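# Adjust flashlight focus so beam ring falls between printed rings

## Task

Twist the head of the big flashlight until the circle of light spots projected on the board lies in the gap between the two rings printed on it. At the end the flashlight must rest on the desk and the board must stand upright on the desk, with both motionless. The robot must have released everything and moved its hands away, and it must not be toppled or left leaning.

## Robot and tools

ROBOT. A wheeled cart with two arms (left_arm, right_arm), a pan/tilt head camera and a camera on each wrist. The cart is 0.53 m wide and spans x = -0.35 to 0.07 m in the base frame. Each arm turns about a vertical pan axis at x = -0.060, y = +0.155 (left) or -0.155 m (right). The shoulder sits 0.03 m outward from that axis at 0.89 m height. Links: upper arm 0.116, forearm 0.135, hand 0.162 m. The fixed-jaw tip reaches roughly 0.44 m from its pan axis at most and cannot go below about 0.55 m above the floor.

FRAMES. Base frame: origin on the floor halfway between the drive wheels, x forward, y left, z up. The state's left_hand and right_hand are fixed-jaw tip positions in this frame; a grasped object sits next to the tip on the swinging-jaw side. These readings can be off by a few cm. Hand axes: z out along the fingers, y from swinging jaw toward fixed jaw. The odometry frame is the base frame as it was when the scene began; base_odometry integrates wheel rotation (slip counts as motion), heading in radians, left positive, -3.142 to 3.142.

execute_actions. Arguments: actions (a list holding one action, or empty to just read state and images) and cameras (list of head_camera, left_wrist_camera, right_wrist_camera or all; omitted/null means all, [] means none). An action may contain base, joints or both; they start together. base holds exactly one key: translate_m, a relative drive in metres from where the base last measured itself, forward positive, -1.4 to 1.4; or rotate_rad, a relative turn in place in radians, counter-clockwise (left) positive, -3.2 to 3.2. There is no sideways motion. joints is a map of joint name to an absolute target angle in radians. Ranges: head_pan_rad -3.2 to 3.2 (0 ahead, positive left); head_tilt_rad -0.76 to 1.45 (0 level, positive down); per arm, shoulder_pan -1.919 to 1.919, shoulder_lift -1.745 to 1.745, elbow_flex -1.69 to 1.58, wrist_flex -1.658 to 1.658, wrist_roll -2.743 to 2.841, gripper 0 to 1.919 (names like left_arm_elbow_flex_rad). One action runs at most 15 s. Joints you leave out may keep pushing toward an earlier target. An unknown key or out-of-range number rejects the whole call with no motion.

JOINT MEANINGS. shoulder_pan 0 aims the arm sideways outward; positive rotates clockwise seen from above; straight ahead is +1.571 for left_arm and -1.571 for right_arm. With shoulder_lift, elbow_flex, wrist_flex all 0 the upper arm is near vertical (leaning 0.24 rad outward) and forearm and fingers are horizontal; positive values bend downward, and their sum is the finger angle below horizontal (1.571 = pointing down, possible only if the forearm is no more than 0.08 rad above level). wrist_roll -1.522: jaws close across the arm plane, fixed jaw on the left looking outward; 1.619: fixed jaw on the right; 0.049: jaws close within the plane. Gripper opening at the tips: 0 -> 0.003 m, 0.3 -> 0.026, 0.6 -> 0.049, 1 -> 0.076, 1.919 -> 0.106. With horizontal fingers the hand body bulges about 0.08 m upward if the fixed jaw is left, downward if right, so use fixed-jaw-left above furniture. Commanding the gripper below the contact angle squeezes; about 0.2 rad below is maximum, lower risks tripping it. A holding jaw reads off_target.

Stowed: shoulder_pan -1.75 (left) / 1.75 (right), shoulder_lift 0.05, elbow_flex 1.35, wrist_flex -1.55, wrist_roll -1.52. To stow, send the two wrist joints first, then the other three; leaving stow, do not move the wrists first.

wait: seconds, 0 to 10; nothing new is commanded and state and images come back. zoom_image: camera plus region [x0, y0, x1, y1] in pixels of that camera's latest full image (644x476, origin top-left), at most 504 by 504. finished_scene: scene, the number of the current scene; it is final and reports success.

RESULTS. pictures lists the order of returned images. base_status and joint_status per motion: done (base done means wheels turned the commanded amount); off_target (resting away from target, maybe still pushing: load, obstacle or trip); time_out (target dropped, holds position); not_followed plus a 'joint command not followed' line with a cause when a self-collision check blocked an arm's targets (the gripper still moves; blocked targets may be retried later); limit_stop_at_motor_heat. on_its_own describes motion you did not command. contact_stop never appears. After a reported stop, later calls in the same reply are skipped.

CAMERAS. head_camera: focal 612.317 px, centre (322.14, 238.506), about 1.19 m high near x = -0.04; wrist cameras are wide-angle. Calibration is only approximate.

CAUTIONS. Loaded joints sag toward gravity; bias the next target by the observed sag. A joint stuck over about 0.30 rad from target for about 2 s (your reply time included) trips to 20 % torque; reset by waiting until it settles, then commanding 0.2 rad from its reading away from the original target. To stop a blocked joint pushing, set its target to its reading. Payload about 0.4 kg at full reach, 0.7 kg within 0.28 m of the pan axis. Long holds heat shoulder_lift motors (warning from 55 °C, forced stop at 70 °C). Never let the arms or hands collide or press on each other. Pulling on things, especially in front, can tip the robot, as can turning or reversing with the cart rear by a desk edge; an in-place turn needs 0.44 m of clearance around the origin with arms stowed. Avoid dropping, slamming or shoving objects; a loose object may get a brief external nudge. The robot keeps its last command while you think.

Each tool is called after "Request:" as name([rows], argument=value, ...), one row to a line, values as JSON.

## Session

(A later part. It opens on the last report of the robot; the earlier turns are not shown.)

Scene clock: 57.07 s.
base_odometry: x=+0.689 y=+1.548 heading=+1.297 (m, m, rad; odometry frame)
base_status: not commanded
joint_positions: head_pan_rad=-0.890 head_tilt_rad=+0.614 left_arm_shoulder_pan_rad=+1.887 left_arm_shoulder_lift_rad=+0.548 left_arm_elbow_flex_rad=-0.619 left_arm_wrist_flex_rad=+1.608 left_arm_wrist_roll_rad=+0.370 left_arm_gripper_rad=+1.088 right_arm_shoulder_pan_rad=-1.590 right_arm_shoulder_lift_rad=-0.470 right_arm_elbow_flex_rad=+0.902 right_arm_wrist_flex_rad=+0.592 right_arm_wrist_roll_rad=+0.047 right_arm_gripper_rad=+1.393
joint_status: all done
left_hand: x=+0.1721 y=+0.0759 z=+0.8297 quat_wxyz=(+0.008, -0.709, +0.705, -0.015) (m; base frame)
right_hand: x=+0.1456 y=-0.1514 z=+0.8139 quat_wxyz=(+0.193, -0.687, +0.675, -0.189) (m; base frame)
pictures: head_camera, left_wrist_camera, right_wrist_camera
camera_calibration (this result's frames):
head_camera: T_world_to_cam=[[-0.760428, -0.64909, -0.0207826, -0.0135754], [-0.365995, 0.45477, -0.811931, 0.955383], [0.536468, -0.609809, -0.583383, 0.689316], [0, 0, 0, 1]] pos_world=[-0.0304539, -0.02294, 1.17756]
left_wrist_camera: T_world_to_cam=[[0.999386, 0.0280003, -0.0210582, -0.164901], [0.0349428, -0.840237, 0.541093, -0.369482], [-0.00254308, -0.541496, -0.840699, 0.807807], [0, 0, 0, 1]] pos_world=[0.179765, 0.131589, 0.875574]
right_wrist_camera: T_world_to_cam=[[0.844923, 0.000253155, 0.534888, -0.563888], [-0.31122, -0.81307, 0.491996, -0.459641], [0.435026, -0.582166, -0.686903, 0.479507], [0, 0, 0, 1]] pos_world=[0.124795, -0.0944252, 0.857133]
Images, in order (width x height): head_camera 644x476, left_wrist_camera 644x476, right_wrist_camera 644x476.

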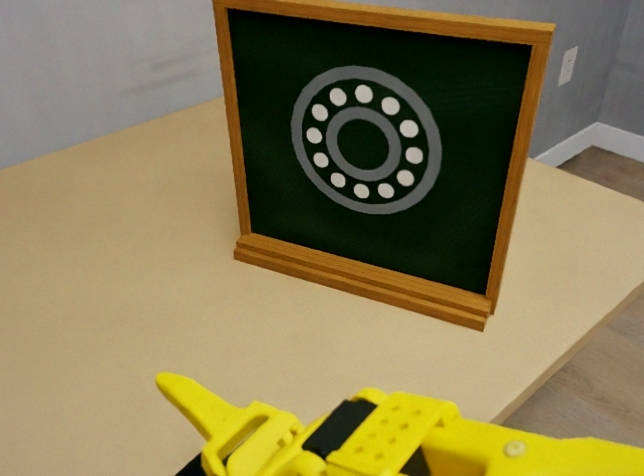

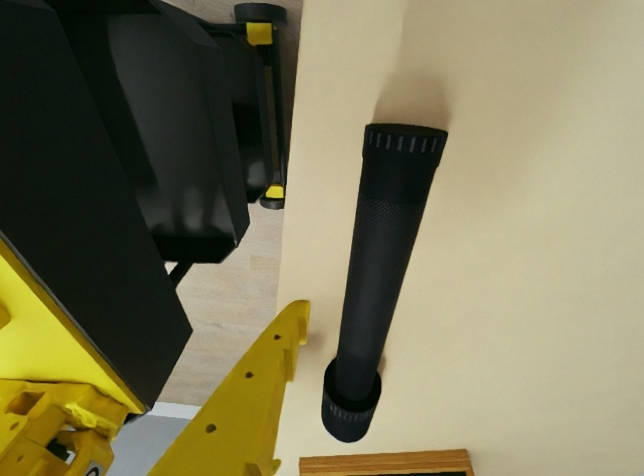

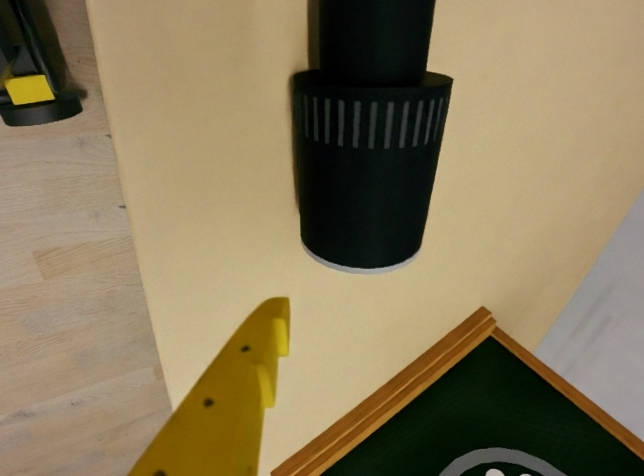

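Request:
execute_actions([
  {"base":{"translate_m":-0.4},"joints":{"head_pan_rad":-0.35,"head_tilt_rad":0.5}},
], cameras=["head_camera"])

Request:
execute_actions(actions=[], cameras=["head_camera"])

Scene clock: 61.07 s.
base_odometry: x=+0.581 y=+1.162 heading=+1.297 (m, m, rad; odometry frame)
base_status: done
joint_positions: head_pan_rad=-0.360 head_tilt_rad=+0.514 left_arm_shoulder_pan_rad=+1.887 left_arm_shoulder_lift_rad=+0.546 left_arm_elbow_flex_rad=-0.619 left_arm_wrist_flex_rad=+1.610 left_arm_wrist_roll_rad=+0.370 left_arm_gripper_rad=+1.088 right_arm_shoulder_pan_rad=-1.590 right_arm_shoulder_lift_rad=-0.470 right_arm_elbow_flex_rad=+0.902 right_arm_wrist_flex_rad=+0.592 right_arm_wrist_roll_rad=+0.047 right_arm_gripper_rad=+1.393
joint_status: all done
left_hand: x=+0.1720 y=+0.0760 z=+0.8300 quat_wxyz=(+0.008, -0.709, +0.705, -0.015) (m; base frame)
right_hand: x=+0.1456 y=-0.1514 z=+0.8139 quat_wxyz=(+0.193, -0.687, +0.675, -0.189) (m; base frame)
pictures: head_camera
camera_calibration (this result's frames):
head_camera: T_world_to_cam=[[-0.326046, -0.945181, -0.0180865, 0.00373732], [-0.466703, 0.177571, -0.866404, 1.01335], [0.822121, -0.274047, -0.499015, 0.605635], [0, 0, 0, 1]] pos_world=[-0.0237533, -0.0104369, 1.18026]
Images, in order (width x height): head_camera 644x476.

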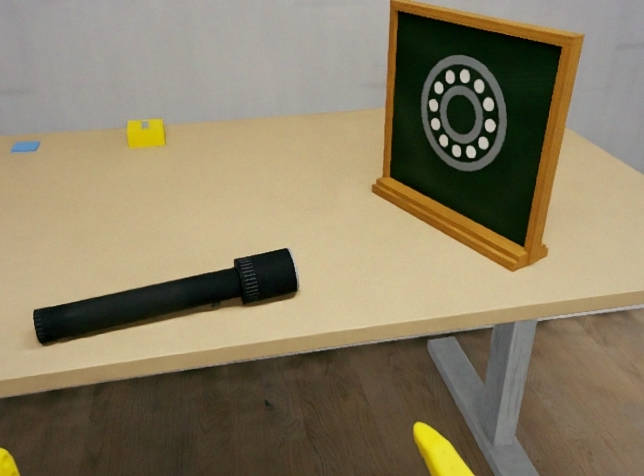

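Scene clock: 61.07 s.
base_odometry: x=+0.581 y=+1.162 heading=+1.297 (m, m, rad; odometry frame)
base_status: done
joint_positions: head_pan_rad=-0.360 head_tilt_rad=+0.514 left_arm_shoulder_pan_rad=+1.887 left_arm_shoulder_lift_rad=+0.546 left_arm_elbow_flex_rad=-0.619 left_arm_wrist_flex_rad=+1.610 left_arm_wrist_roll_rad=+0.370 left_arm_gripper_rad=+1.088 right_arm_shoulder_pan_rad=-1.590 right_arm_shoulder_lift_rad=-0.470 right_arm_elbow_flex_rad=+0.902 right_arm_wrist_flex_rad=+0.592 right_arm_wrist_roll_rad=+0.047 right_arm_gripper_rad=+1.393
joint_status: all done
left_hand: x=+0.1720 y=+0.0760 z=+0.8300 quat_wxyz=(+0.008, -0.709, +0.705, -0.015) (m; base frame)
right_hand: x=+0.1456 y=-0.1514 z=+0.8139 quat_wxyz=(+0.193, -0.687, +0.675, -0.189) (m; base frame)
pictures: head_camera
camera_calibration (this result's frames):
head_camera: T_world_to_cam=[[-0.326046, -0.945181, -0.0180865, 0.00373732], [-0.466703, 0.177571, -0.866404, 1.01335], [0.822121, -0.274047, -0.499015, 0.605635], [0, 0, 0, 1]] pos_world=[-0.0237533, -0.0104369, 1.18026]
Images, in order (width x height): head_camera 644x476.

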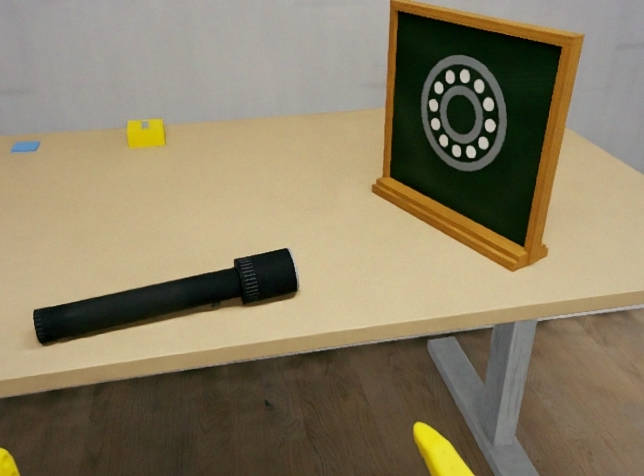

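Request:
finished_scene(scene=1)

The scene is finished: the task was done.


## Next scene

The same job, from a new start.

Request:
execute_actions(actions=[])

Scene clock: 0.00 s.
base_odometry: x=+0.000 y=+0.000 heading=+0.000 (m, m, rad; odometry frame)
base_status: not commanded
joint_positions: head_pan_rad=+0.033 head_tilt_rad=-0.017 left_arm_shoulder_pan_rad=-1.774 left_arm_shoulder_lift_rad=+0.025 left_arm_elbow_flex_rad=+1.384 left_arm_wrist_flex_rad=-1.471 left_arm_wrist_roll_rad=-1.534 left_arm_gripper_rad=+1.920 right_arm_shoulder_pan_rad=+1.733 right_arm_shoulder_lift_rad=+0.066 right_arm_elbow_flex_rad=+1.364 right_arm_wrist_flex_rad=-1.497 right_arm_wrist_roll_rad=-1.533 right_arm_gripper_rad=+1.920
joint_status: not commanded
left_hand: x=-0.3016 y=+0.0973 z=+0.8834 quat_wxyz=(-0.078, -0.682, -0.066, +0.724) (m; base frame)
right_hand: x=-0.3080 y=-0.1224 z=+0.8823 quat_wxyz=(-0.055, +0.680, -0.059, -0.728) (m; base frame)
pictures: head_camera, left_wrist_camera, right_wrist_camera
camera_calibration (this result's frames):
head_camera: T_world_to_cam=[[0.0659385, -0.997822, -0.00155318, 0.00313076], [0.00733955, 0.00204154, -0.999971, 1.18936], [0.997797, 0.0659252, 0.00745818, 0.0309406], [0, 0, 0, 1]] pos_world=[-0.0398083, -0.00134396, 1.1891]
left_wrist_camera: T_world_to_cam=[[-0.253275, 0.967272, 0.0153613, -0.192257], [0.459482, 0.134256, -0.877981, 0.922788], [-0.85131, -0.215312, -0.478448, 0.255545], [0, 0, 0, 1]] pos_world=[-0.255151, 0.117097, 0.935409]
right_wrist_camera: T_world_to_cam=[[0.177518, 0.983763, -0.026397, 0.192805], [0.522523, -0.11695, -0.844567, 0.910384], [-0.833941, 0.136133, -0.5348, 0.303636], [0, 0, 0, 1]] pos_world=[-0.256709, -0.12454, 0.936354]
Images, in order (width x height): head_camera 644x476, left_wrist_camera 644x476, right_wrist_camera 644x476.

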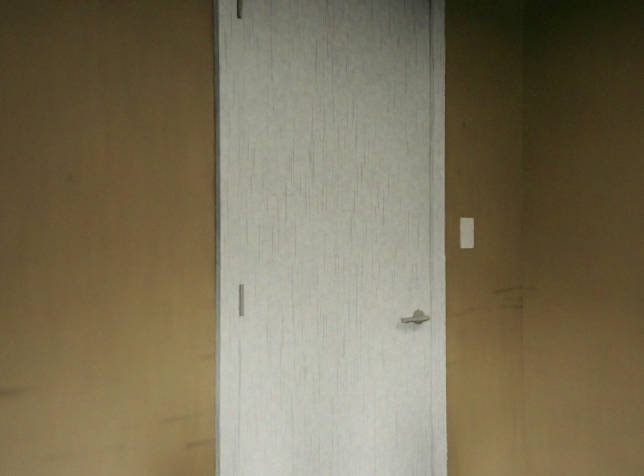

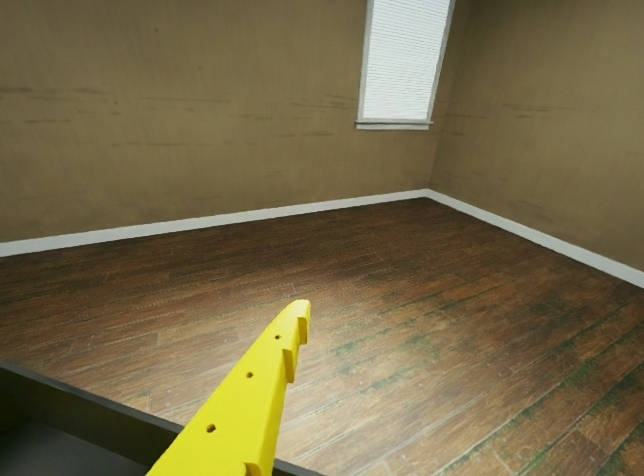

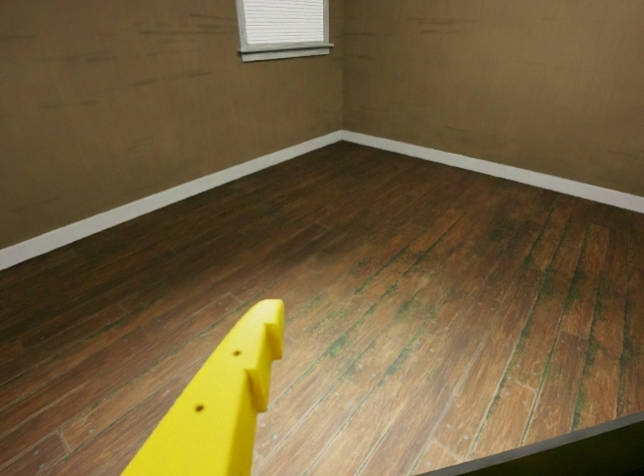

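Request:
execute_actions([
  {"joints":{"head_pan_rad":-1.2,"head_tilt_rad":0.4}},
], cameras=["head_camera"])

Scene clock: 2.97 s.
base_odometry: x=+0.000 y=+0.000 heading=+0.000 (m, m, rad; odometry frame)
base_status: not commanded
joint_positions: head_pan_rad=-1.190 head_tilt_rad=+0.393 left_arm_shoulder_pan_rad=-1.774 left_arm_shoulder_lift_rad=+0.025 left_arm_elbow_flex_rad=+1.384 left_arm_wrist_flex_rad=-1.471 left_arm_wrist_roll_rad=-1.534 left_arm_gripper_rad=+1.920 right_arm_shoulder_pan_rad=+1.733 right_arm_shoulder_lift_rad=+0.066 right_arm_elbow_flex_rad=+1.364 right_arm_wrist_flex_rad=-1.497 right_arm_wrist_roll_rad=-1.533 right_arm_gripper_rad=+1.920
joint_status: all done
left_hand: x=-0.3016 y=+0.0973 z=+0.8834 quat_wxyz=(-0.078, -0.682, -0.066, +0.724) (m; base frame)
right_hand: x=-0.3080 y=-0.1224 z=+0.8823 quat_wxyz=(-0.055, +0.680, -0.059, -0.728) (m; base frame)
pictures: head_camera
camera_calibration (this result's frames):
head_camera: T_world_to_cam=[[-0.916803, -0.399073, -0.0146245, -0.0280129], [-0.14396, 0.364439, -0.920032, 1.09024], [0.37249, -0.841383, -0.391569, 0.460832], [0, 0, 0, 1]] pos_world=[-0.0403862, -0.0207707, 1.1831]
Images, in order (width x height): head_camera 644x476.

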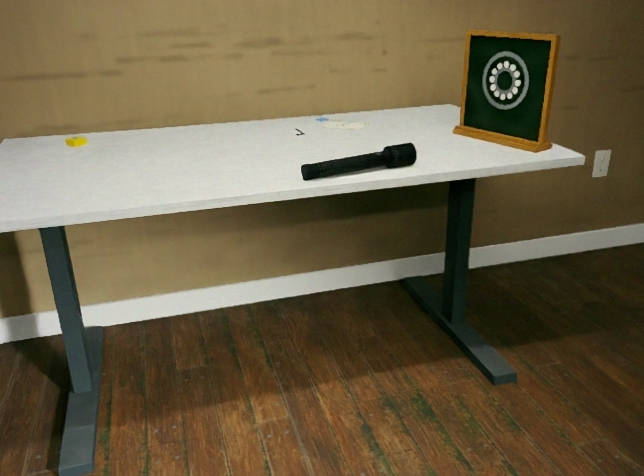

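Request:
execute_actions([
  {"base":{"rotate_rad":-1.56},"joints":{"head_pan_rad":0,"head_tilt_rad":0.6,"left_arm_shoulder_pan_rad":1.571,"right_arm_shoulder_pan_rad":-1.59,"left_arm_shoulder_lift_rad":-0.5,"right_arm_shoulder_lift_rad":-0.5,"left_arm_elbow_flex_rad":1.0,"right_arm_elbow_flex_rad":1.0}},
], cameras=[])

Request:
execute_actions([
  {"base":{"translate_m":0.96},"joints":{"left_arm_elbow_flex_rad":0.3,"right_arm_elbow_flex_rad":0.3,"left_arm_wrist_flex_rad":1.5,"right_arm_wrist_flex_rad":1.5,"left_arm_wrist_roll_rad":0.38,"right_arm_wrist_roll_rad":0.049,"left_arm_gripper_rad":1.0,"right_arm_gripper_rad":1.2}},
], cameras=["head_camera"])

Request:
execute_actions([
  {"base":{"rotate_rad":0.86}},
], cameras=["head_camera"])

Scene clock: 10.53 s.
base_odometry: x=-0.001 y=+0.000 heading=-1.559 (m, m, rad; odometry frame)
base_status: done
joint_positions: head_pan_rad=-0.010 head_tilt_rad=+0.594 left_arm_shoulder_pan_rad=+1.561 left_arm_shoulder_lift_rad=-0.477 left_arm_elbow_flex_rad=+1.037 left_arm_wrist_flex_rad=-1.471 left_arm_wrist_roll_rad=-1.534 left_arm_gripper_rad=+1.920 right_arm_shoulder_pan_rad=-1.579 right_arm_shoulder_lift_rad=-0.470 right_arm_elbow_flex_rad=+1.033 right_arm_wrist_flex_rad=-1.497 right_arm_wrist_roll_rad=-1.533 right_arm_gripper_rad=+1.920
joint_status: all done
left_hand: x=+0.1591 y=+0.1650 z=+1.0663 quat_wxyz=(+0.946, +0.000, +0.324, +0.010) (m; base frame)
right_hand: x=+0.1568 y=-0.1454 z=+1.0684 quat_wxyz=(+0.950, +0.000, +0.313, +0.009) (m; base frame)
pictures: none
No camera images: the call's "cameras" was empty. Leave "cameras" out to get every camera's image.

Scene clock: 16.10 s.
base_odometry: x=+0.010 y=-0.960 heading=-1.558 (m, m, rad; odometry frame)
base_status: done
joint_positions: head_pan_rad=-0.010 head_tilt_rad=+0.594 left_arm_shoulder_pan_rad=+1.561 left_arm_shoulder_lift_rad=-0.478 left_arm_elbow_flex_rad=+0.339 left_arm_wrist_flex_rad=+1.488 left_arm_wrist_roll_rad=+0.370 left_arm_gripper_rad=+1.011 right_arm_shoulder_pan_rad=-1.579 right_arm_shoulder_lift_rad=-0.471 right_arm_elbow_flex_rad=+0.336 right_arm_wrist_flex_rad=+1.489 right_arm_wrist_roll_rad=+0.042 right_arm_gripper_rad=+1.207
joint_status: all done
left_hand: x=+0.1044 y=+0.1538 z=+0.8725 quat_wxyz=(+0.065, -0.809, +0.577, -0.089) (m; base frame)
right_hand: x=+0.1039 y=-0.1540 z=+0.8718 quat_wxyz=(+0.077, -0.704, +0.702, -0.076) (m; base frame)
pictures: head_camera
camera_calibration (this result's frames):
head_camera: T_world_to_cam=[[0.0162664, -0.999662, -0.0202676, 0.0223365], [-0.567529, 0.00745762, -0.82332, 0.959019], [0.823193, 0.0248949, -0.567216, 0.684184], [0, 0, 0, 1]] pos_world=[-0.0193076, -0.00185574, 1.17811]
Images, in order (width x height): head_camera 644x476.

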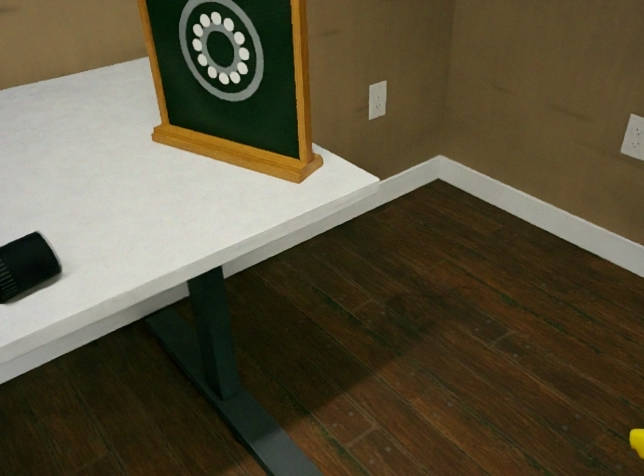

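Scene clock: 17.87 s.
base_odometry: x=+0.010 y=-0.960 heading=-0.699 (m, m, rad; odometry frame)
base_status: done
joint_positions: head_pan_rad=-0.010 head_tilt_rad=+0.594 left_arm_shoulder_pan_rad=+1.561 left_arm_shoulder_lift_rad=-0.478 left_arm_elbow_flex_rad=+0.339 left_arm_wrist_flex_rad=+1.490 left_arm_wrist_roll_rad=+0.370 left_arm_gripper_rad=+1.011 right_arm_shoulder_pan_rad=-1.579 right_arm_shoulder_lift_rad=-0.471 right_arm_elbow_flex_rad=+0.336 right_arm_wrist_flex_rad=+1.489 right_arm_wrist_roll_rad=+0.042 right_arm_gripper_rad=+1.207
joint_status: not commanded
left_hand: x=+0.1041 y=+0.1538 z=+0.8724 quat_wxyz=(+0.065, -0.809, +0.577, -0.089) (m; base frame)
right_hand: x=+0.1039 y=-0.1540 z=+0.8718 quat_wxyz=(+0.077, -0.704, +0.702, -0.076) (m; base frame)
pictures: head_camera
camera_calibration (this result's frames):
head_camera: T_world_to_cam=[[0.0163077, -0.999662, -0.0202676, 0.0223385], [-0.567529, 0.00743415, -0.82332, 0.959019], [0.823192, 0.0249289, -0.567216, 0.684184], [0, 0, 0, 1]] pos_world=[-0.0193076, -0.00185459, 1.17811]
Images, in order (width x height): head_camera 644x476.

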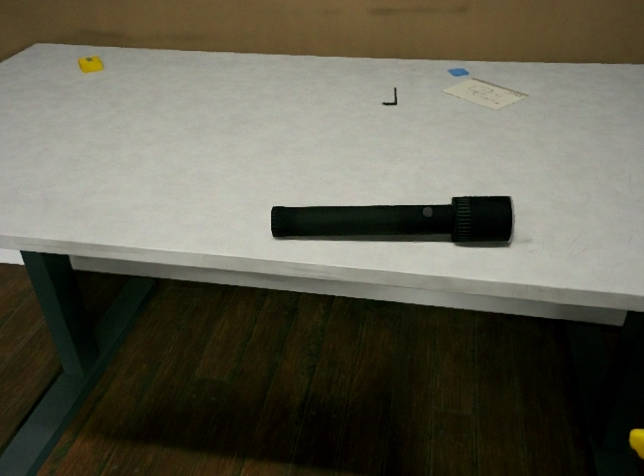

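Request:
execute_actions([
  {"base":{"rotate_rad":-0.07},"joints":{"head_pan_rad":0.02}},
], cameras=[])

Request:
execute_actions([
  {"base":{"translate_m":0.38},"joints":{"head_tilt_rad":1.05,"left_arm_shoulder_pan_rad":1.885,"left_arm_shoulder_lift_rad":0.6,"left_arm_elbow_flex_rad":-0.64,"left_arm_wrist_flex_rad":1.55,"right_arm_shoulder_lift_rad":0.33,"right_arm_elbow_flex_rad":-0.3,"right_arm_wrist_flex_rad":1.49}},
])

Scene clock: 20.87 s.
base_odometry: x=+0.010 y=-0.960 heading=-0.771 (m, m, rad; odometry frame)
base_status: done
joint_positions: head_pan_rad=+0.010 head_tilt_rad=+0.594 left_arm_shoulder_pan_rad=+1.561 left_arm_shoulder_lift_rad=-0.478 left_arm_elbow_flex_rad=+0.339 left_arm_wrist_flex_rad=+1.490 left_arm_wrist_roll_rad=+0.370 left_arm_gripper_rad=+1.011 right_arm_shoulder_pan_rad=-1.581 right_arm_shoulder_lift_rad=-0.471 right_arm_elbow_flex_rad=+0.336 right_arm_wrist_flex_rad=+1.489 right_arm_wrist_roll_rad=+0.042 right_arm_gripper_rad=+1.207
joint_status: all done
left_hand: x=+0.1041 y=+0.1538 z=+0.8724 quat_wxyz=(+0.065, -0.809, +0.577, -0.089) (m; base frame)
right_hand: x=+0.1039 y=-0.1537 z=+0.8718 quat_wxyz=(+0.077, -0.704, +0.702, -0.076) (m; base frame)
pictures: none
No camera images: the call's "cameras" was empty. Leave "cameras" out to get every camera's image.

Scene clock: 23.53 s.
base_odometry: x=+0.284 y=-1.224 heading=-0.769 (m, m, rad; odometry frame)
base_status: done
joint_positions: head_pan_rad=+0.010 head_tilt_rad=+1.045 left_arm_shoulder_pan_rad=+1.875 left_arm_shoulder_lift_rad=+0.618 left_arm_elbow_flex_rad=-0.603 left_arm_wrist_flex_rad=+1.539 left_arm_wrist_roll_rad=+0.370 left_arm_gripper_rad=+1.011 right_arm_shoulder_pan_rad=-1.581 right_arm_shoulder_lift_rad=+0.339 right_arm_elbow_flex_rad=-0.265 right_arm_wrist_flex_rad=+1.489 right_arm_wrist_roll_rad=+0.042 right_arm_gripper_rad=+1.207
joint_status: all done
left_hand: x=+0.1763 y=+0.0778 z=+0.8119 quat_wxyz=(+0.004, -0.713, +0.701, -0.007) (m; base frame)
right_hand: x=+0.1624 y=-0.1531 z=+0.8255 quat_wxyz=(+0.003, -0.708, +0.706, -0.003) (m; base frame)
pictures: head_camera, left_wrist_camera, right_wrist_camera
camera_calibration (this result's frames):
head_camera: T_world_to_cam=[[0.0248327, -0.999251, -0.0296725, 0.0335642], [-0.869585, -0.006949, -0.493734, 0.565469], [0.493158, 0.0380635, -0.869107, 1.01615], [0, 0, 0, 1]] pos_world=[-0.0102315, -0.00120974, 1.16333]
left_wrist_camera: T_world_to_cam=[[0.998445, 0.0404261, -0.0383758, -0.15623], [0.0547058, -0.842713, 0.535576, -0.357294], [-0.0106886, -0.536842, -0.843615, 0.79735], [0, 0, 0, 1]] pos_world=[0.184056, 0.13327, 0.858018]
right_wrist_camera: T_world_to_cam=[[0.999605, -0.0105699, 0.0260221, -0.191004], [-0.0238918, -0.807092, 0.589942, -0.588111], [0.0147666, -0.590331, -0.807026, 0.64537], [0, 0, 0, 1]] pos_world=[0.167347, -0.0956966, 0.872752]
Images, in order (width x height): head_camera 644x476, left_wrist_camera 644x476, right_wrist_camera 644x476.

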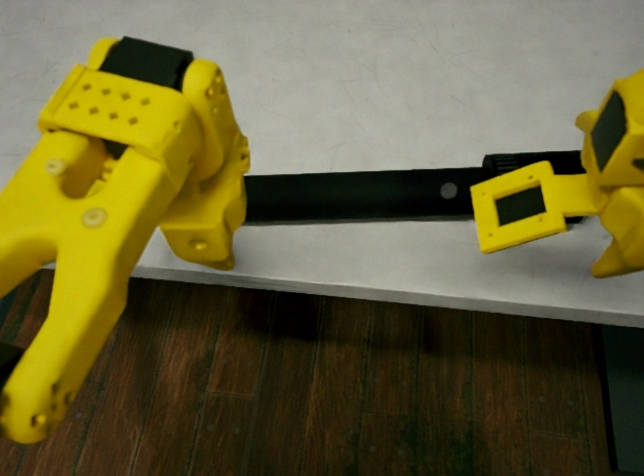

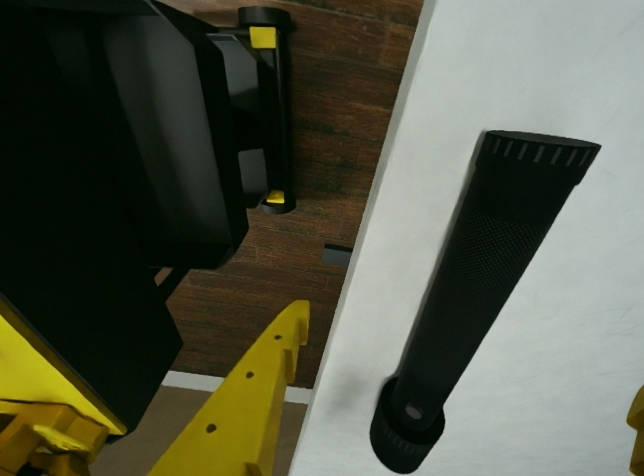

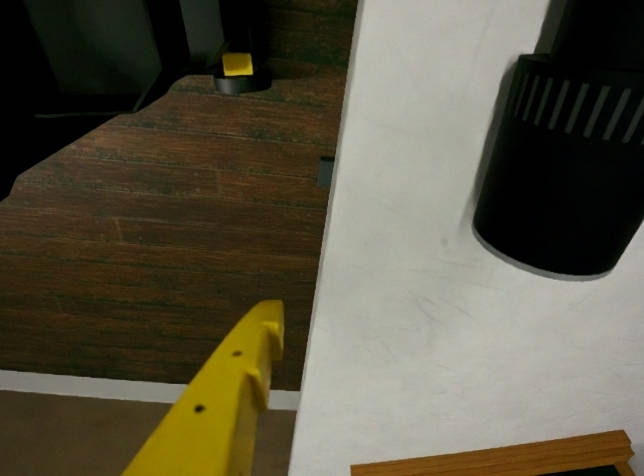

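Request:
execute_actions([
  {"base":{"translate_m":0.056},"joints":{"left_arm_wrist_roll_rad":0.33,"right_arm_wrist_roll_rad":0.02}},
], cameras=["head_camera"])

Request:
execute_actions([
  {"joints":{"left_arm_shoulder_lift_rad":0.80,"left_arm_elbow_flex_rad":-0.62,"left_arm_wrist_flex_rad":1.36,"right_arm_shoulder_lift_rad":0.52,"right_arm_elbow_flex_rad":-0.165,"right_arm_wrist_flex_rad":1.18,"right_arm_shoulder_pan_rad":-1.61,"head_pan_rad":-0.9,"head_tilt_rad":0.6}},
])

Scene clock: 27.50 s.
base_odometry: x=+0.324 y=-1.263 heading=-0.768 (m, m, rad; odometry frame)
base_status: done
joint_positions: head_pan_rad=+0.010 head_tilt_rad=+1.045 left_arm_shoulder_pan_rad=+1.877 left_arm_shoulder_lift_rad=+0.618 left_arm_elbow_flex_rad=-0.603 left_arm_wrist_flex_rad=+1.539 left_arm_wrist_roll_rad=+0.339 left_arm_gripper_rad=+1.011 right_arm_shoulder_pan_rad=-1.581 right_arm_shoulder_lift_rad=+0.339 right_arm_elbow_flex_rad=-0.266 right_arm_wrist_flex_rad=+1.489 right_arm_wrist_roll_rad=+0.027 right_arm_gripper_rad=+1.207
joint_status: all done
left_hand: x=+0.1762 y=+0.0777 z=+0.8119 quat_wxyz=(+0.004, -0.702, +0.712, -0.007) (m; base frame)
right_hand: x=+0.1627 y=-0.1530 z=+0.8257 quat_wxyz=(+0.003, -0.703, +0.711, -0.003) (m; base frame)
pictures: head_camera
camera_calibration (this result's frames):
head_camera: T_world_to_cam=[[0.0248319, -0.999251, -0.0296729, 0.0335645], [-0.869596, -0.00694892, -0.493716, 0.565448], [0.49314, 0.0380633, -0.869117, 1.01616], [0, 0, 0, 1]] pos_world=[-0.0102313, -0.00120974, 1.16333]
Images, in order (width x height): head_camera 644x476.

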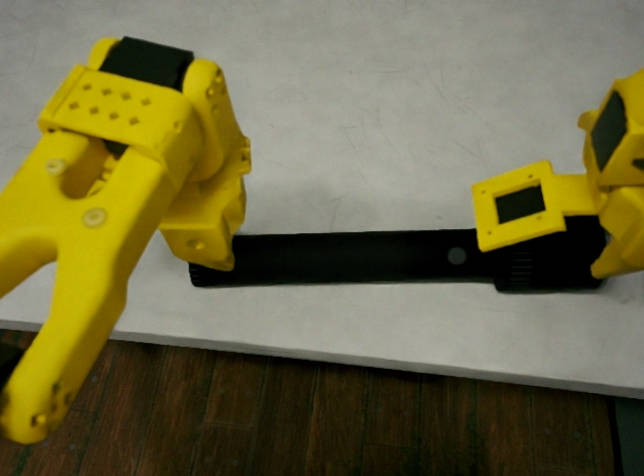

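Scene clock: 28.90 s.
base_odometry: x=+0.324 y=-1.263 heading=-0.768 (m, m, rad; odometry frame)
base_status: not commanded
joint_positions: head_pan_rad=-0.890 head_tilt_rad=+0.614 left_arm_shoulder_pan_rad=+1.877 left_arm_shoulder_lift_rad=+0.821 left_arm_elbow_flex_rad=-0.603 left_arm_wrist_flex_rad=+1.372 left_arm_wrist_roll_rad=+0.339 left_arm_gripper_rad=+1.011 right_arm_shoulder_pan_rad=-1.599 right_arm_shoulder_lift_rad=+0.531 right_arm_elbow_flex_rad=-0.161 right_arm_wrist_flex_rad=+1.193 right_arm_wrist_roll_rad=+0.027 right_arm_gripper_rad=+1.207
joint_status: all done
left_hand: x=+0.1815 y=+0.0760 z=+0.7658 quat_wxyz=(-0.005, -0.702, +0.712, +0.009) (m; base frame)
right_hand: x=+0.1724 y=-0.1486 z=+0.7724 quat_wxyz=(+0.003, -0.709, +0.705, -0.003) (m; base frame)
pictures: head_camera, left_wrist_camera, right_wrist_camera
camera_calibration (this result's frames):
head_camera: T_world_to_cam=[[-0.760391, -0.649132, -0.0207841, -0.013572], [-0.366051, 0.454786, -0.811897, 0.955341], [0.536481, -0.609751, -0.583431, 0.689372], [0, 0, 0, 1]] pos_world=[-0.0304516, -0.0229402, 1.17756]
left_wrist_camera: T_world_to_cam=[[0.997386, 0.00885281, -0.0717177, -0.134997], [0.0452919, -0.849918, 0.524965, -0.323978], [-0.0563068, -0.52684, -0.848097, 0.768427], [0, 0, 0, 1]] pos_world=[0.192585, 0.130679, 0.812097]
right_wrist_camera: T_world_to_cam=[[0.999633, -0.00750567, 0.0260188, -0.199064], [-0.0214138, -0.807229, 0.589849, -0.553295], [0.0165759, -0.59019, -0.807094, 0.604794], [0, 0, 0, 1]] pos_world=[0.177118, -0.0911868, 0.819666]
Images, in order (width x height): head_camera 644x476, left_wrist_camera 644x476, right_wrist_camera 644x476.

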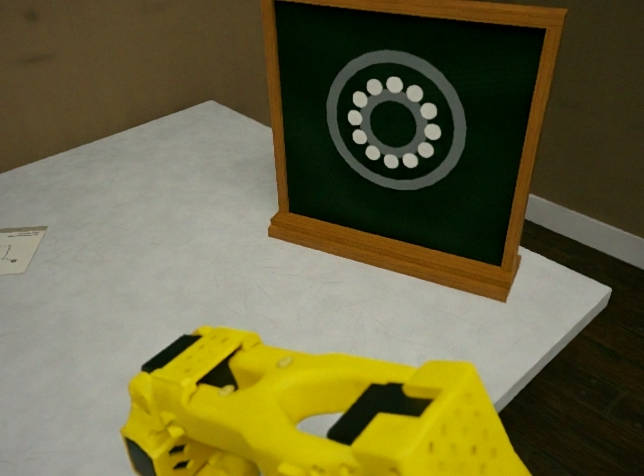

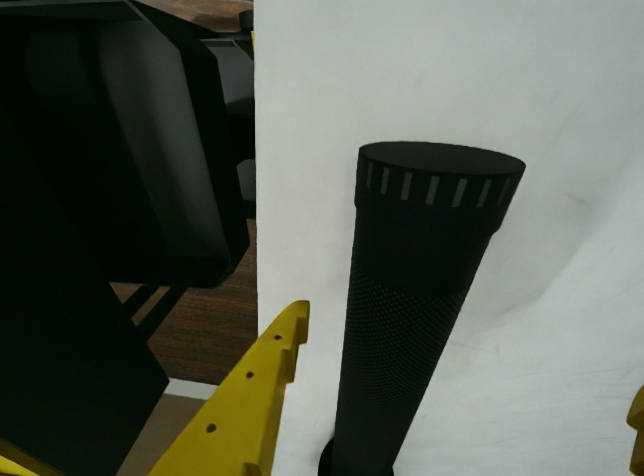

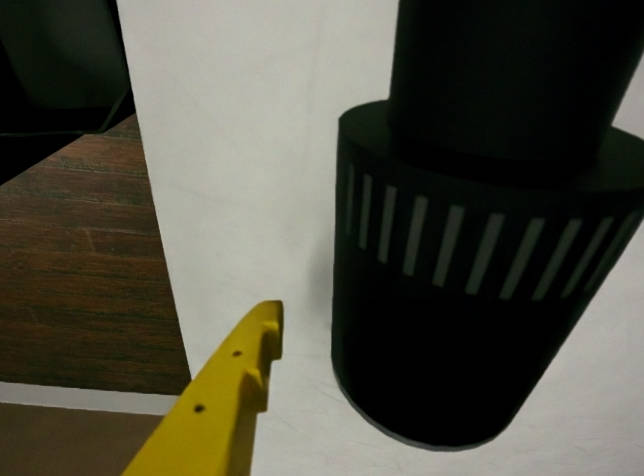

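Request:
execute_actions([
  {"joints":{"left_arm_shoulder_lift_rad":0.94,"left_arm_elbow_flex_rad":-0.74,"left_arm_wrist_flex_rad":1.29,"right_arm_shoulder_lift_rad":0.695,"right_arm_elbow_flex_rad":-0.33,"right_arm_wrist_flex_rad":1.15}},
], cameras=[])

Request:
execute_actions([
  {"joints":{"left_arm_gripper_rad":0.29,"right_arm_gripper_rad":0.56}},
])

Request:
execute_actions([
  {"joints":{"right_arm_shoulder_lift_rad":0.30,"right_arm_elbow_flex_rad":0.42,"right_arm_wrist_flex_rad":0.34}},
])

Request:
zoom_image(camera="head_camera", region=[310, 35, 485, 205])

Scene clock: 35.40 s.
base_odometry: x=+0.324 y=-1.263 heading=-0.768 (m, m, rad; odometry frame)
base_status: not commanded
joint_positions: head_pan_rad=-0.890 head_tilt_rad=+0.614 left_arm_shoulder_pan_rad=+1.877 left_arm_shoulder_lift_rad=+0.962 left_arm_elbow_flex_rad=-0.704 left_arm_wrist_flex_rad=+1.303 left_arm_wrist_roll_rad=+0.339 left_arm_gripper_rad=+1.011 right_arm_shoulder_pan_rad=-1.599 right_arm_shoulder_lift_rad=+0.705 right_arm_elbow_flex_rad=-0.297 right_arm_wrist_flex_rad=+1.161 right_arm_wrist_roll_rad=+0.027 right_arm_gripper_rad=+1.207
joint_status: all done
left_hand: x=+0.1915 y=+0.0728 z=+0.7454 quat_wxyz=(+0.002, -0.702, +0.712, -0.004) (m; base frame)
right_hand: x=+0.1828 y=-0.1483 z=+0.7522 quat_wxyz=(+0.001, -0.709, +0.705, +0.000) (m; base frame)
pictures: none
No camera images: the call's "cameras" was empty. Leave "cameras" out to get every camera's image.

Scene clock: 36.30 s.
base_odometry: x=+0.324 y=-1.263 heading=-0.768 (m, m, rad; odometry frame)
base_status: not commanded
joint_positions: head_pan_rad=-0.890 head_tilt_rad=+0.614 left_arm_shoulder_pan_rad=+1.877 left_arm_shoulder_lift_rad=+0.962 left_arm_elbow_flex_rad=-0.707 left_arm_wrist_flex_rad=+1.301 left_arm_wrist_roll_rad=+0.339 left_arm_gripper_rad=+0.470 right_arm_shoulder_pan_rad=-1.599 right_arm_shoulder_lift_rad=+0.705 right_arm_elbow_flex_rad=-0.300 right_arm_wrist_flex_rad=+1.160 right_arm_wrist_roll_rad=+0.025 right_arm_gripper_rad=+0.738
joint_status: left_arm_gripper_rad off_target (ended at +0.470, target +0.290); right_arm_gripper_rad off_target (ended at +0.738, target +0.560)
left_hand: x=+0.1923 y=+0.0726 z=+0.7458 quat_wxyz=(+0.003, -0.702, +0.712, -0.006) (m; base frame)
right_hand: x=+0.1837 y=-0.1483 z=+0.7526 quat_wxyz=(+0.002, -0.709, +0.705, -0.002) (m; base frame)
pictures: head_camera, left_wrist_camera, right_wrist_camera
camera_calibration (this result's frames):
head_camera: T_world_to_cam=[[-0.760434, -0.649083, -0.0207825, -0.0135758], [-0.365989, 0.454771, -0.811933, 0.955385], [0.536463, -0.609815, -0.583381, 0.689313], [0, 0, 0, 1]] pos_world=[-0.0304542, -0.0229401, 1.17756]
left_wrist_camera: T_world_to_cam=[[0.999178, 0.00828692, -0.039675, -0.171386], [0.0282382, -0.844535, 0.534756, -0.321301], [-0.0290754, -0.535437, -0.844075, 0.74269], [0, 0, 0, 1]] pos_world=[0.201913, 0.127734, 0.791903]
right_wrist_camera: T_world_to_cam=[[0.999659, -0.00903824, 0.024486, -0.20893], [-0.0217474, -0.807177, 0.589909, -0.541056], [0.0144328, -0.590241, -0.807098, 0.589179], [0, 0, 0, 1]] pos_world=[0.188589, -0.0908586, 0.799815]
Images, in order (width x height): head_camera 644x476, left_wrist_camera 644x476, right_wrist_camera 644x476.

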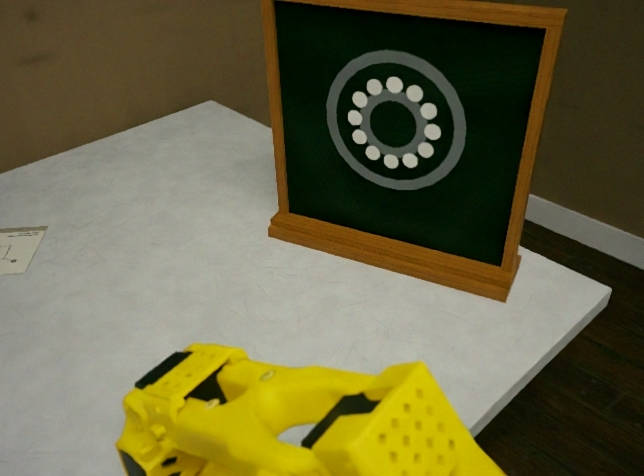

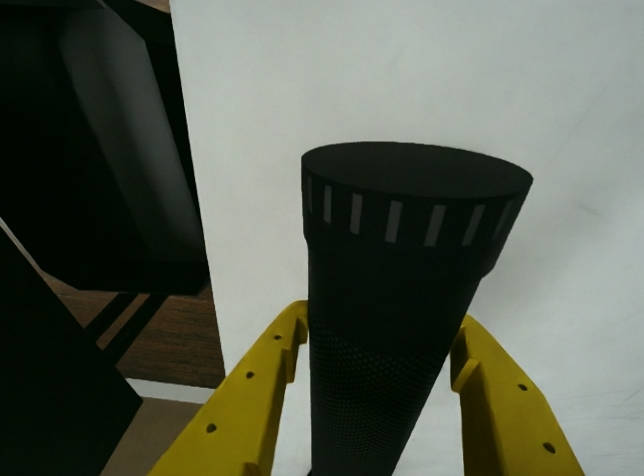

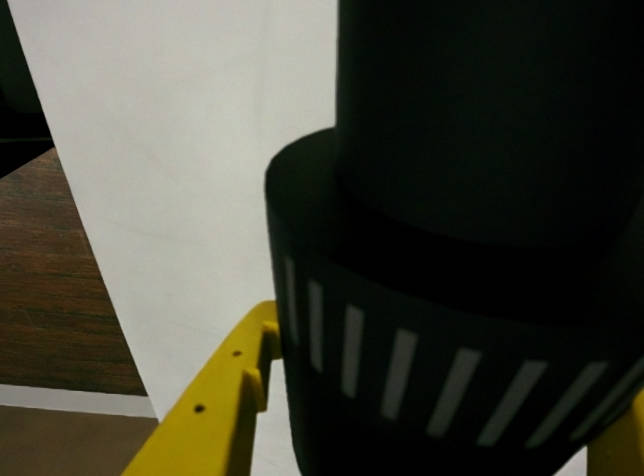

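Scene clock: 37.60 s.
base_odometry: x=+0.324 y=-1.263 heading=-0.768 (m, m, rad; odometry frame)
base_status: not commanded
joint_positions: head_pan_rad=-0.890 head_tilt_rad=+0.614 left_arm_shoulder_pan_rad=+1.877 left_arm_shoulder_lift_rad=+0.963 left_arm_elbow_flex_rad=-0.707 left_arm_wrist_flex_rad=+1.297 left_arm_wrist_roll_rad=+0.333 left_arm_gripper_rad=+0.470 right_arm_shoulder_pan_rad=-1.599 right_arm_shoulder_lift_rad=+0.371 right_arm_elbow_flex_rad=+0.439 right_arm_wrist_flex_rad=+0.385 right_arm_wrist_roll_rad=+0.024 right_arm_gripper_rad=+0.738
joint_status: right_arm_wrist_flex_rad off_target (ended at +0.385, target +0.340); the others done
left_hand: x=+0.1928 y=+0.0725 z=+0.7454 quat_wxyz=(+0.004, -0.700, +0.715, -0.008) (m; base frame)
right_hand: x=+0.1855 y=-0.1482 z=+0.7424 quat_wxyz=(+0.136, -0.696, +0.693, -0.128) (m; base frame)
pictures: head_camera, left_wrist_camera, right_wrist_camera
camera_calibration (this result's frames):
head_camera: T_world_to_cam=[[-0.760434, -0.649083, -0.0207825, -0.0135758], [-0.365989, 0.454772, -0.811933, 0.955385], [0.536463, -0.609815, -0.583381, 0.689313], [0, 0, 0, 1]] pos_world=[-0.0304542, -0.0229401, 1.17756]
left_wrist_camera: T_world_to_cam=[[0.999323, 0.00212464, -0.0367263, -0.173667], [0.0214763, -0.844243, 0.53553, -0.320493], [-0.0298681, -0.535957, -0.843717, 0.742247], [0, 0, 0, 1]] pos_world=[0.202602, 0.127607, 0.791502]
right_wrist_camera: T_world_to_cam=[[0.923339, -0.0127435, 0.383774, -0.463628], [-0.232944, -0.813123, 0.533449, -0.454739], [0.305257, -0.581952, -0.753757, 0.488641], [0, 0, 0, 1]] pos_world=[0.172997, -0.0913007, 0.788825]
Images, in order (width x height): head_camera 644x476, left_wrist_camera 644x476, right_wrist_camera 644x476.

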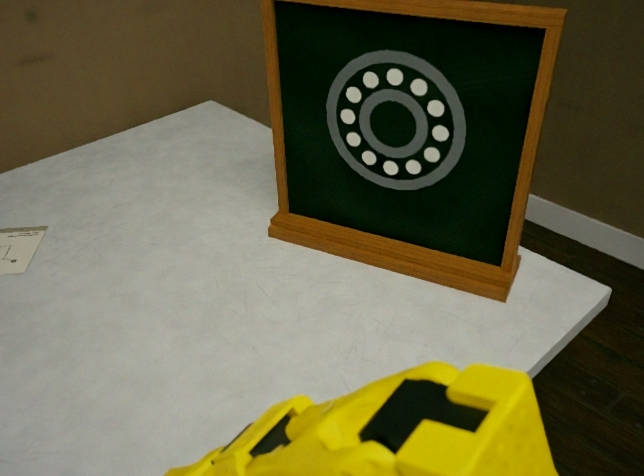

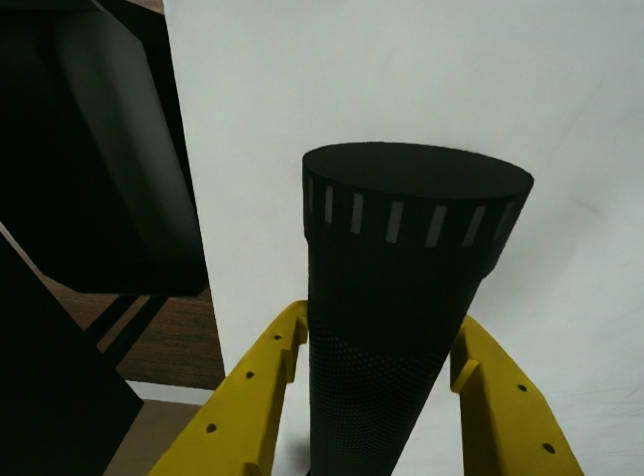

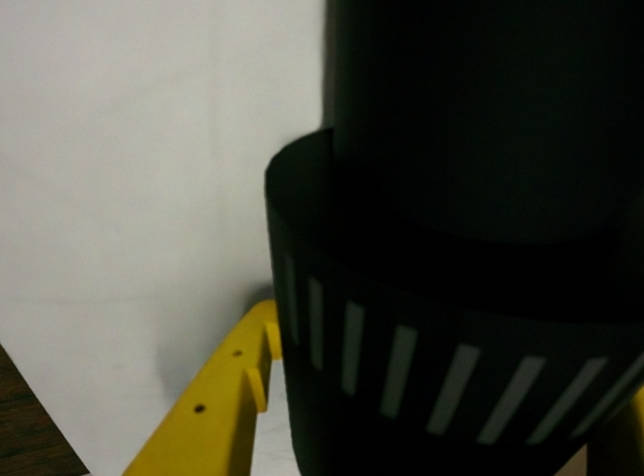

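Region (310, 35, 485, 205) of head_camera's 644x476 image, scaled by 2.880; it fills the top 490 rows of this view, and the rest is white.

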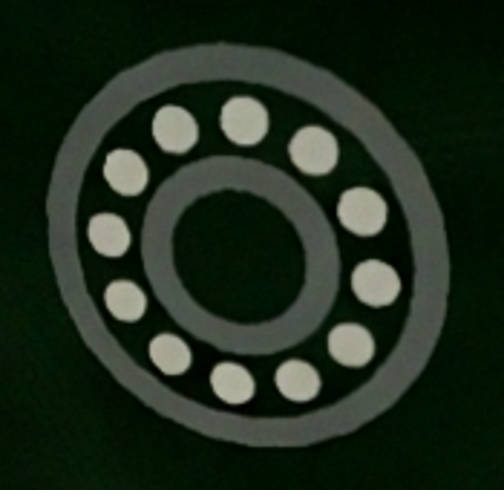

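Centred. Releasing.

Request:
execute_actions([
  {"joints":{"right_arm_gripper_rad":1.4,"left_arm_gripper_rad":1.1,"right_arm_shoulder_lift_rad":0.36,"right_arm_elbow_flex_rad":0.44,"right_arm_wrist_flex_rad":0.41}},
], cameras=[])

Request:
execute_actions([
  {"joints":{"left_arm_shoulder_lift_rad":0.5,"left_arm_elbow_flex_rad":-0.62,"left_arm_wrist_flex_rad":1.62,"right_arm_shoulder_lift_rad":-0.35,"right_arm_elbow_flex_rad":0.65,"right_arm_wrist_flex_rad":0.9}},
])

Request:
execute_actions([
  {"base":{"translate_m":-0.4},"joints":{"head_pan_rad":-0.35,"head_tilt_rad":0.5}},
], cameras=["head_camera"])

Scene clock: 40.93 s.
base_odometry: x=+0.324 y=-1.263 heading=-0.768 (m, m, rad; odometry frame)
base_status: not commanded
joint_positions: head_pan_rad=-0.890 head_tilt_rad=+0.614 left_arm_shoulder_pan_rad=+1.877 left_arm_shoulder_lift_rad=+0.963 left_arm_elbow_flex_rad=-0.707 left_arm_wrist_flex_rad=+1.297 left_arm_wrist_roll_rad=+0.333 left_arm_gripper_rad=+1.088 right_arm_shoulder_pan_rad=-1.599 right_arm_shoulder_lift_rad=+0.371 right_arm_elbow_flex_rad=+0.442 right_arm_wrist_flex_rad=+0.402 right_arm_wrist_roll_rad=+0.024 right_arm_gripper_rad=+1.392
joint_status: all done
left_hand: x=+0.1928 y=+0.0725 z=+0.7454 quat_wxyz=(+0.004, -0.700, +0.715, -0.008) (m; base frame)
right_hand: x=+0.1822 y=-0.1483 z=+0.7411 quat_wxyz=(+0.128, -0.697, +0.695, -0.122) (m; base frame)
pictures: none
No camera images: the call's "cameras" was empty. Leave "cameras" out to get every camera's image.

Scene clock: 42.20 s.
base_odometry: x=+0.324 y=-1.263 heading=-0.768 (m, m, rad; odometry frame)
base_status: not commanded
joint_positions: head_pan_rad=-0.890 head_tilt_rad=+0.614 left_arm_shoulder_pan_rad=+1.877 left_arm_shoulder_lift_rad=+0.545 left_arm_elbow_flex_rad=-0.618 left_arm_wrist_flex_rad=+1.608 left_arm_wrist_roll_rad=+0.333 left_arm_gripper_rad=+1.089 right_arm_shoulder_pan_rad=-1.599 right_arm_shoulder_lift_rad=-0.315 right_arm_elbow_flex_rad=+0.651 right_arm_wrist_flex_rad=+0.890 right_arm_wrist_roll_rad=+0.024 right_arm_gripper_rad=+1.393
joint_status: all done
left_hand: x=+0.1729 y=+0.0787 z=+0.8301 quat_wxyz=(+0.008, -0.699, +0.714, -0.016) (m; base frame)
right_hand: x=+0.1380 y=-0.1496 z=+0.8164 quat_wxyz=(+0.125, -0.698, +0.695, -0.118) (m; base frame)
pictures: head_camera, left_wrist_camera, right_wrist_camera
camera_calibration (this result's frames):
head_camera: T_world_to_cam=[[-0.760434, -0.649083, -0.0207825, -0.0135758], [-0.365989, 0.454772, -0.811933, 0.955386], [0.536463, -0.609815, -0.583381, 0.689313], [0, 0, 0, 1]] pos_world=[-0.0304542, -0.0229401, 1.17756]
left_wrist_camera: T_world_to_cam=[[0.999814, 0.00196971, -0.0191909, -0.165347], [0.0120319, -0.841261, 0.540495, -0.362867], [-0.0150799, -0.540625, -0.841129, 0.812159], [0, 0, 0, 1]] pos_world=[0.181929, 0.134133, 0.876085]
right_wrist_camera: T_world_to_cam=[[0.934673, -0.0124209, 0.355293, -0.426449], [-0.216466, -0.812654, 0.54105, -0.51478], [0.28201, -0.582614, -0.762254, 0.568169], [0, 0, 0, 1]] pos_world=[0.126929, -0.0926118, 0.863125]
Images, in order (width x height): head_camera 644x476, left_wrist_camera 644x476, right_wrist_camera 644x476.

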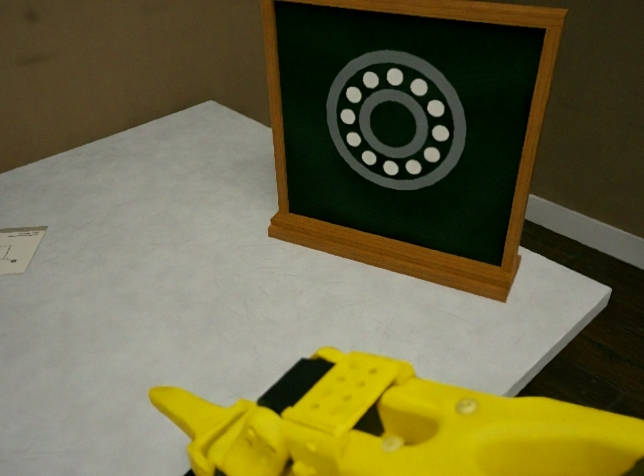

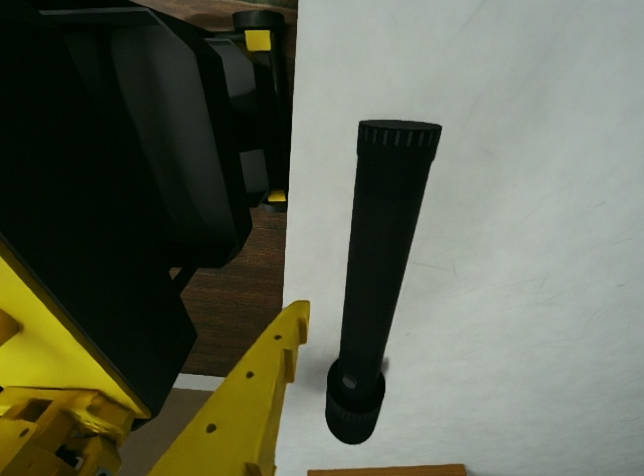

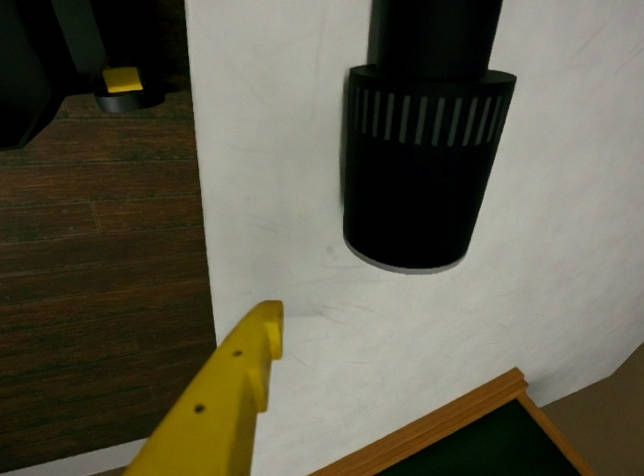

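Scene clock: 45.13 s.
base_odometry: x=+0.036 y=-0.985 heading=-0.767 (m, m, rad; odometry frame)
base_status: done
joint_positions: head_pan_rad=-0.360 head_tilt_rad=+0.514 left_arm_shoulder_pan_rad=+1.877 left_arm_shoulder_lift_rad=+0.545 left_arm_elbow_flex_rad=-0.618 left_arm_wrist_flex_rad=+1.608 left_arm_wrist_roll_rad=+0.333 left_arm_gripper_rad=+1.089 right_arm_shoulder_pan_rad=-1.599 right_arm_shoulder_lift_rad=-0.316 right_arm_elbow_flex_rad=+0.652 right_arm_wrist_flex_rad=+0.891 right_arm_wrist_roll_rad=+0.024 right_arm_gripper_rad=+1.393
joint_status: all done
left_hand: x=+0.1729 y=+0.0787 z=+0.8301 quat_wxyz=(+0.008, -0.699, +0.714, -0.016) (m; base frame)
right_hand: x=+0.1376 y=-0.1496 z=+0.8163 quat_wxyz=(+0.124, -0.698, +0.695, -0.118) (m; base frame)
pictures: head_camera
camera_calibration (this result's frames):
head_camera: T_world_to_cam=[[-0.326049, -0.94518, -0.0180864, 0.00373708], [-0.4667, 0.177572, -0.866406, 1.01335], [0.822121, -0.27405, -0.499013, 0.605632], [0, 0, 0, 1]] pos_world=[-0.0237534, -0.0104369, 1.18026]
Images, in order (width x height): head_camera 644x476.

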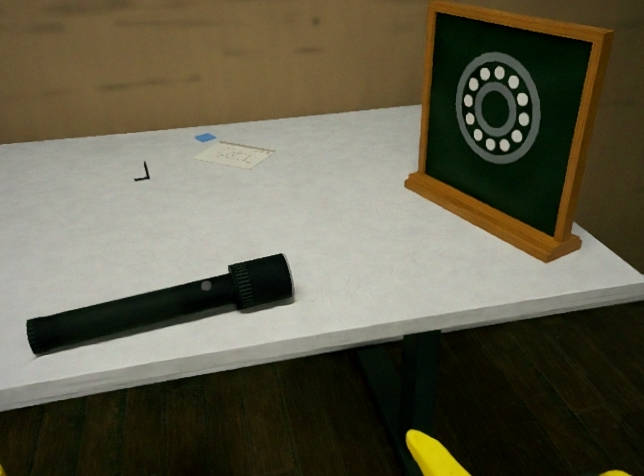

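Request:
finished_scene(scene=2)

The scene is finished: the task was done.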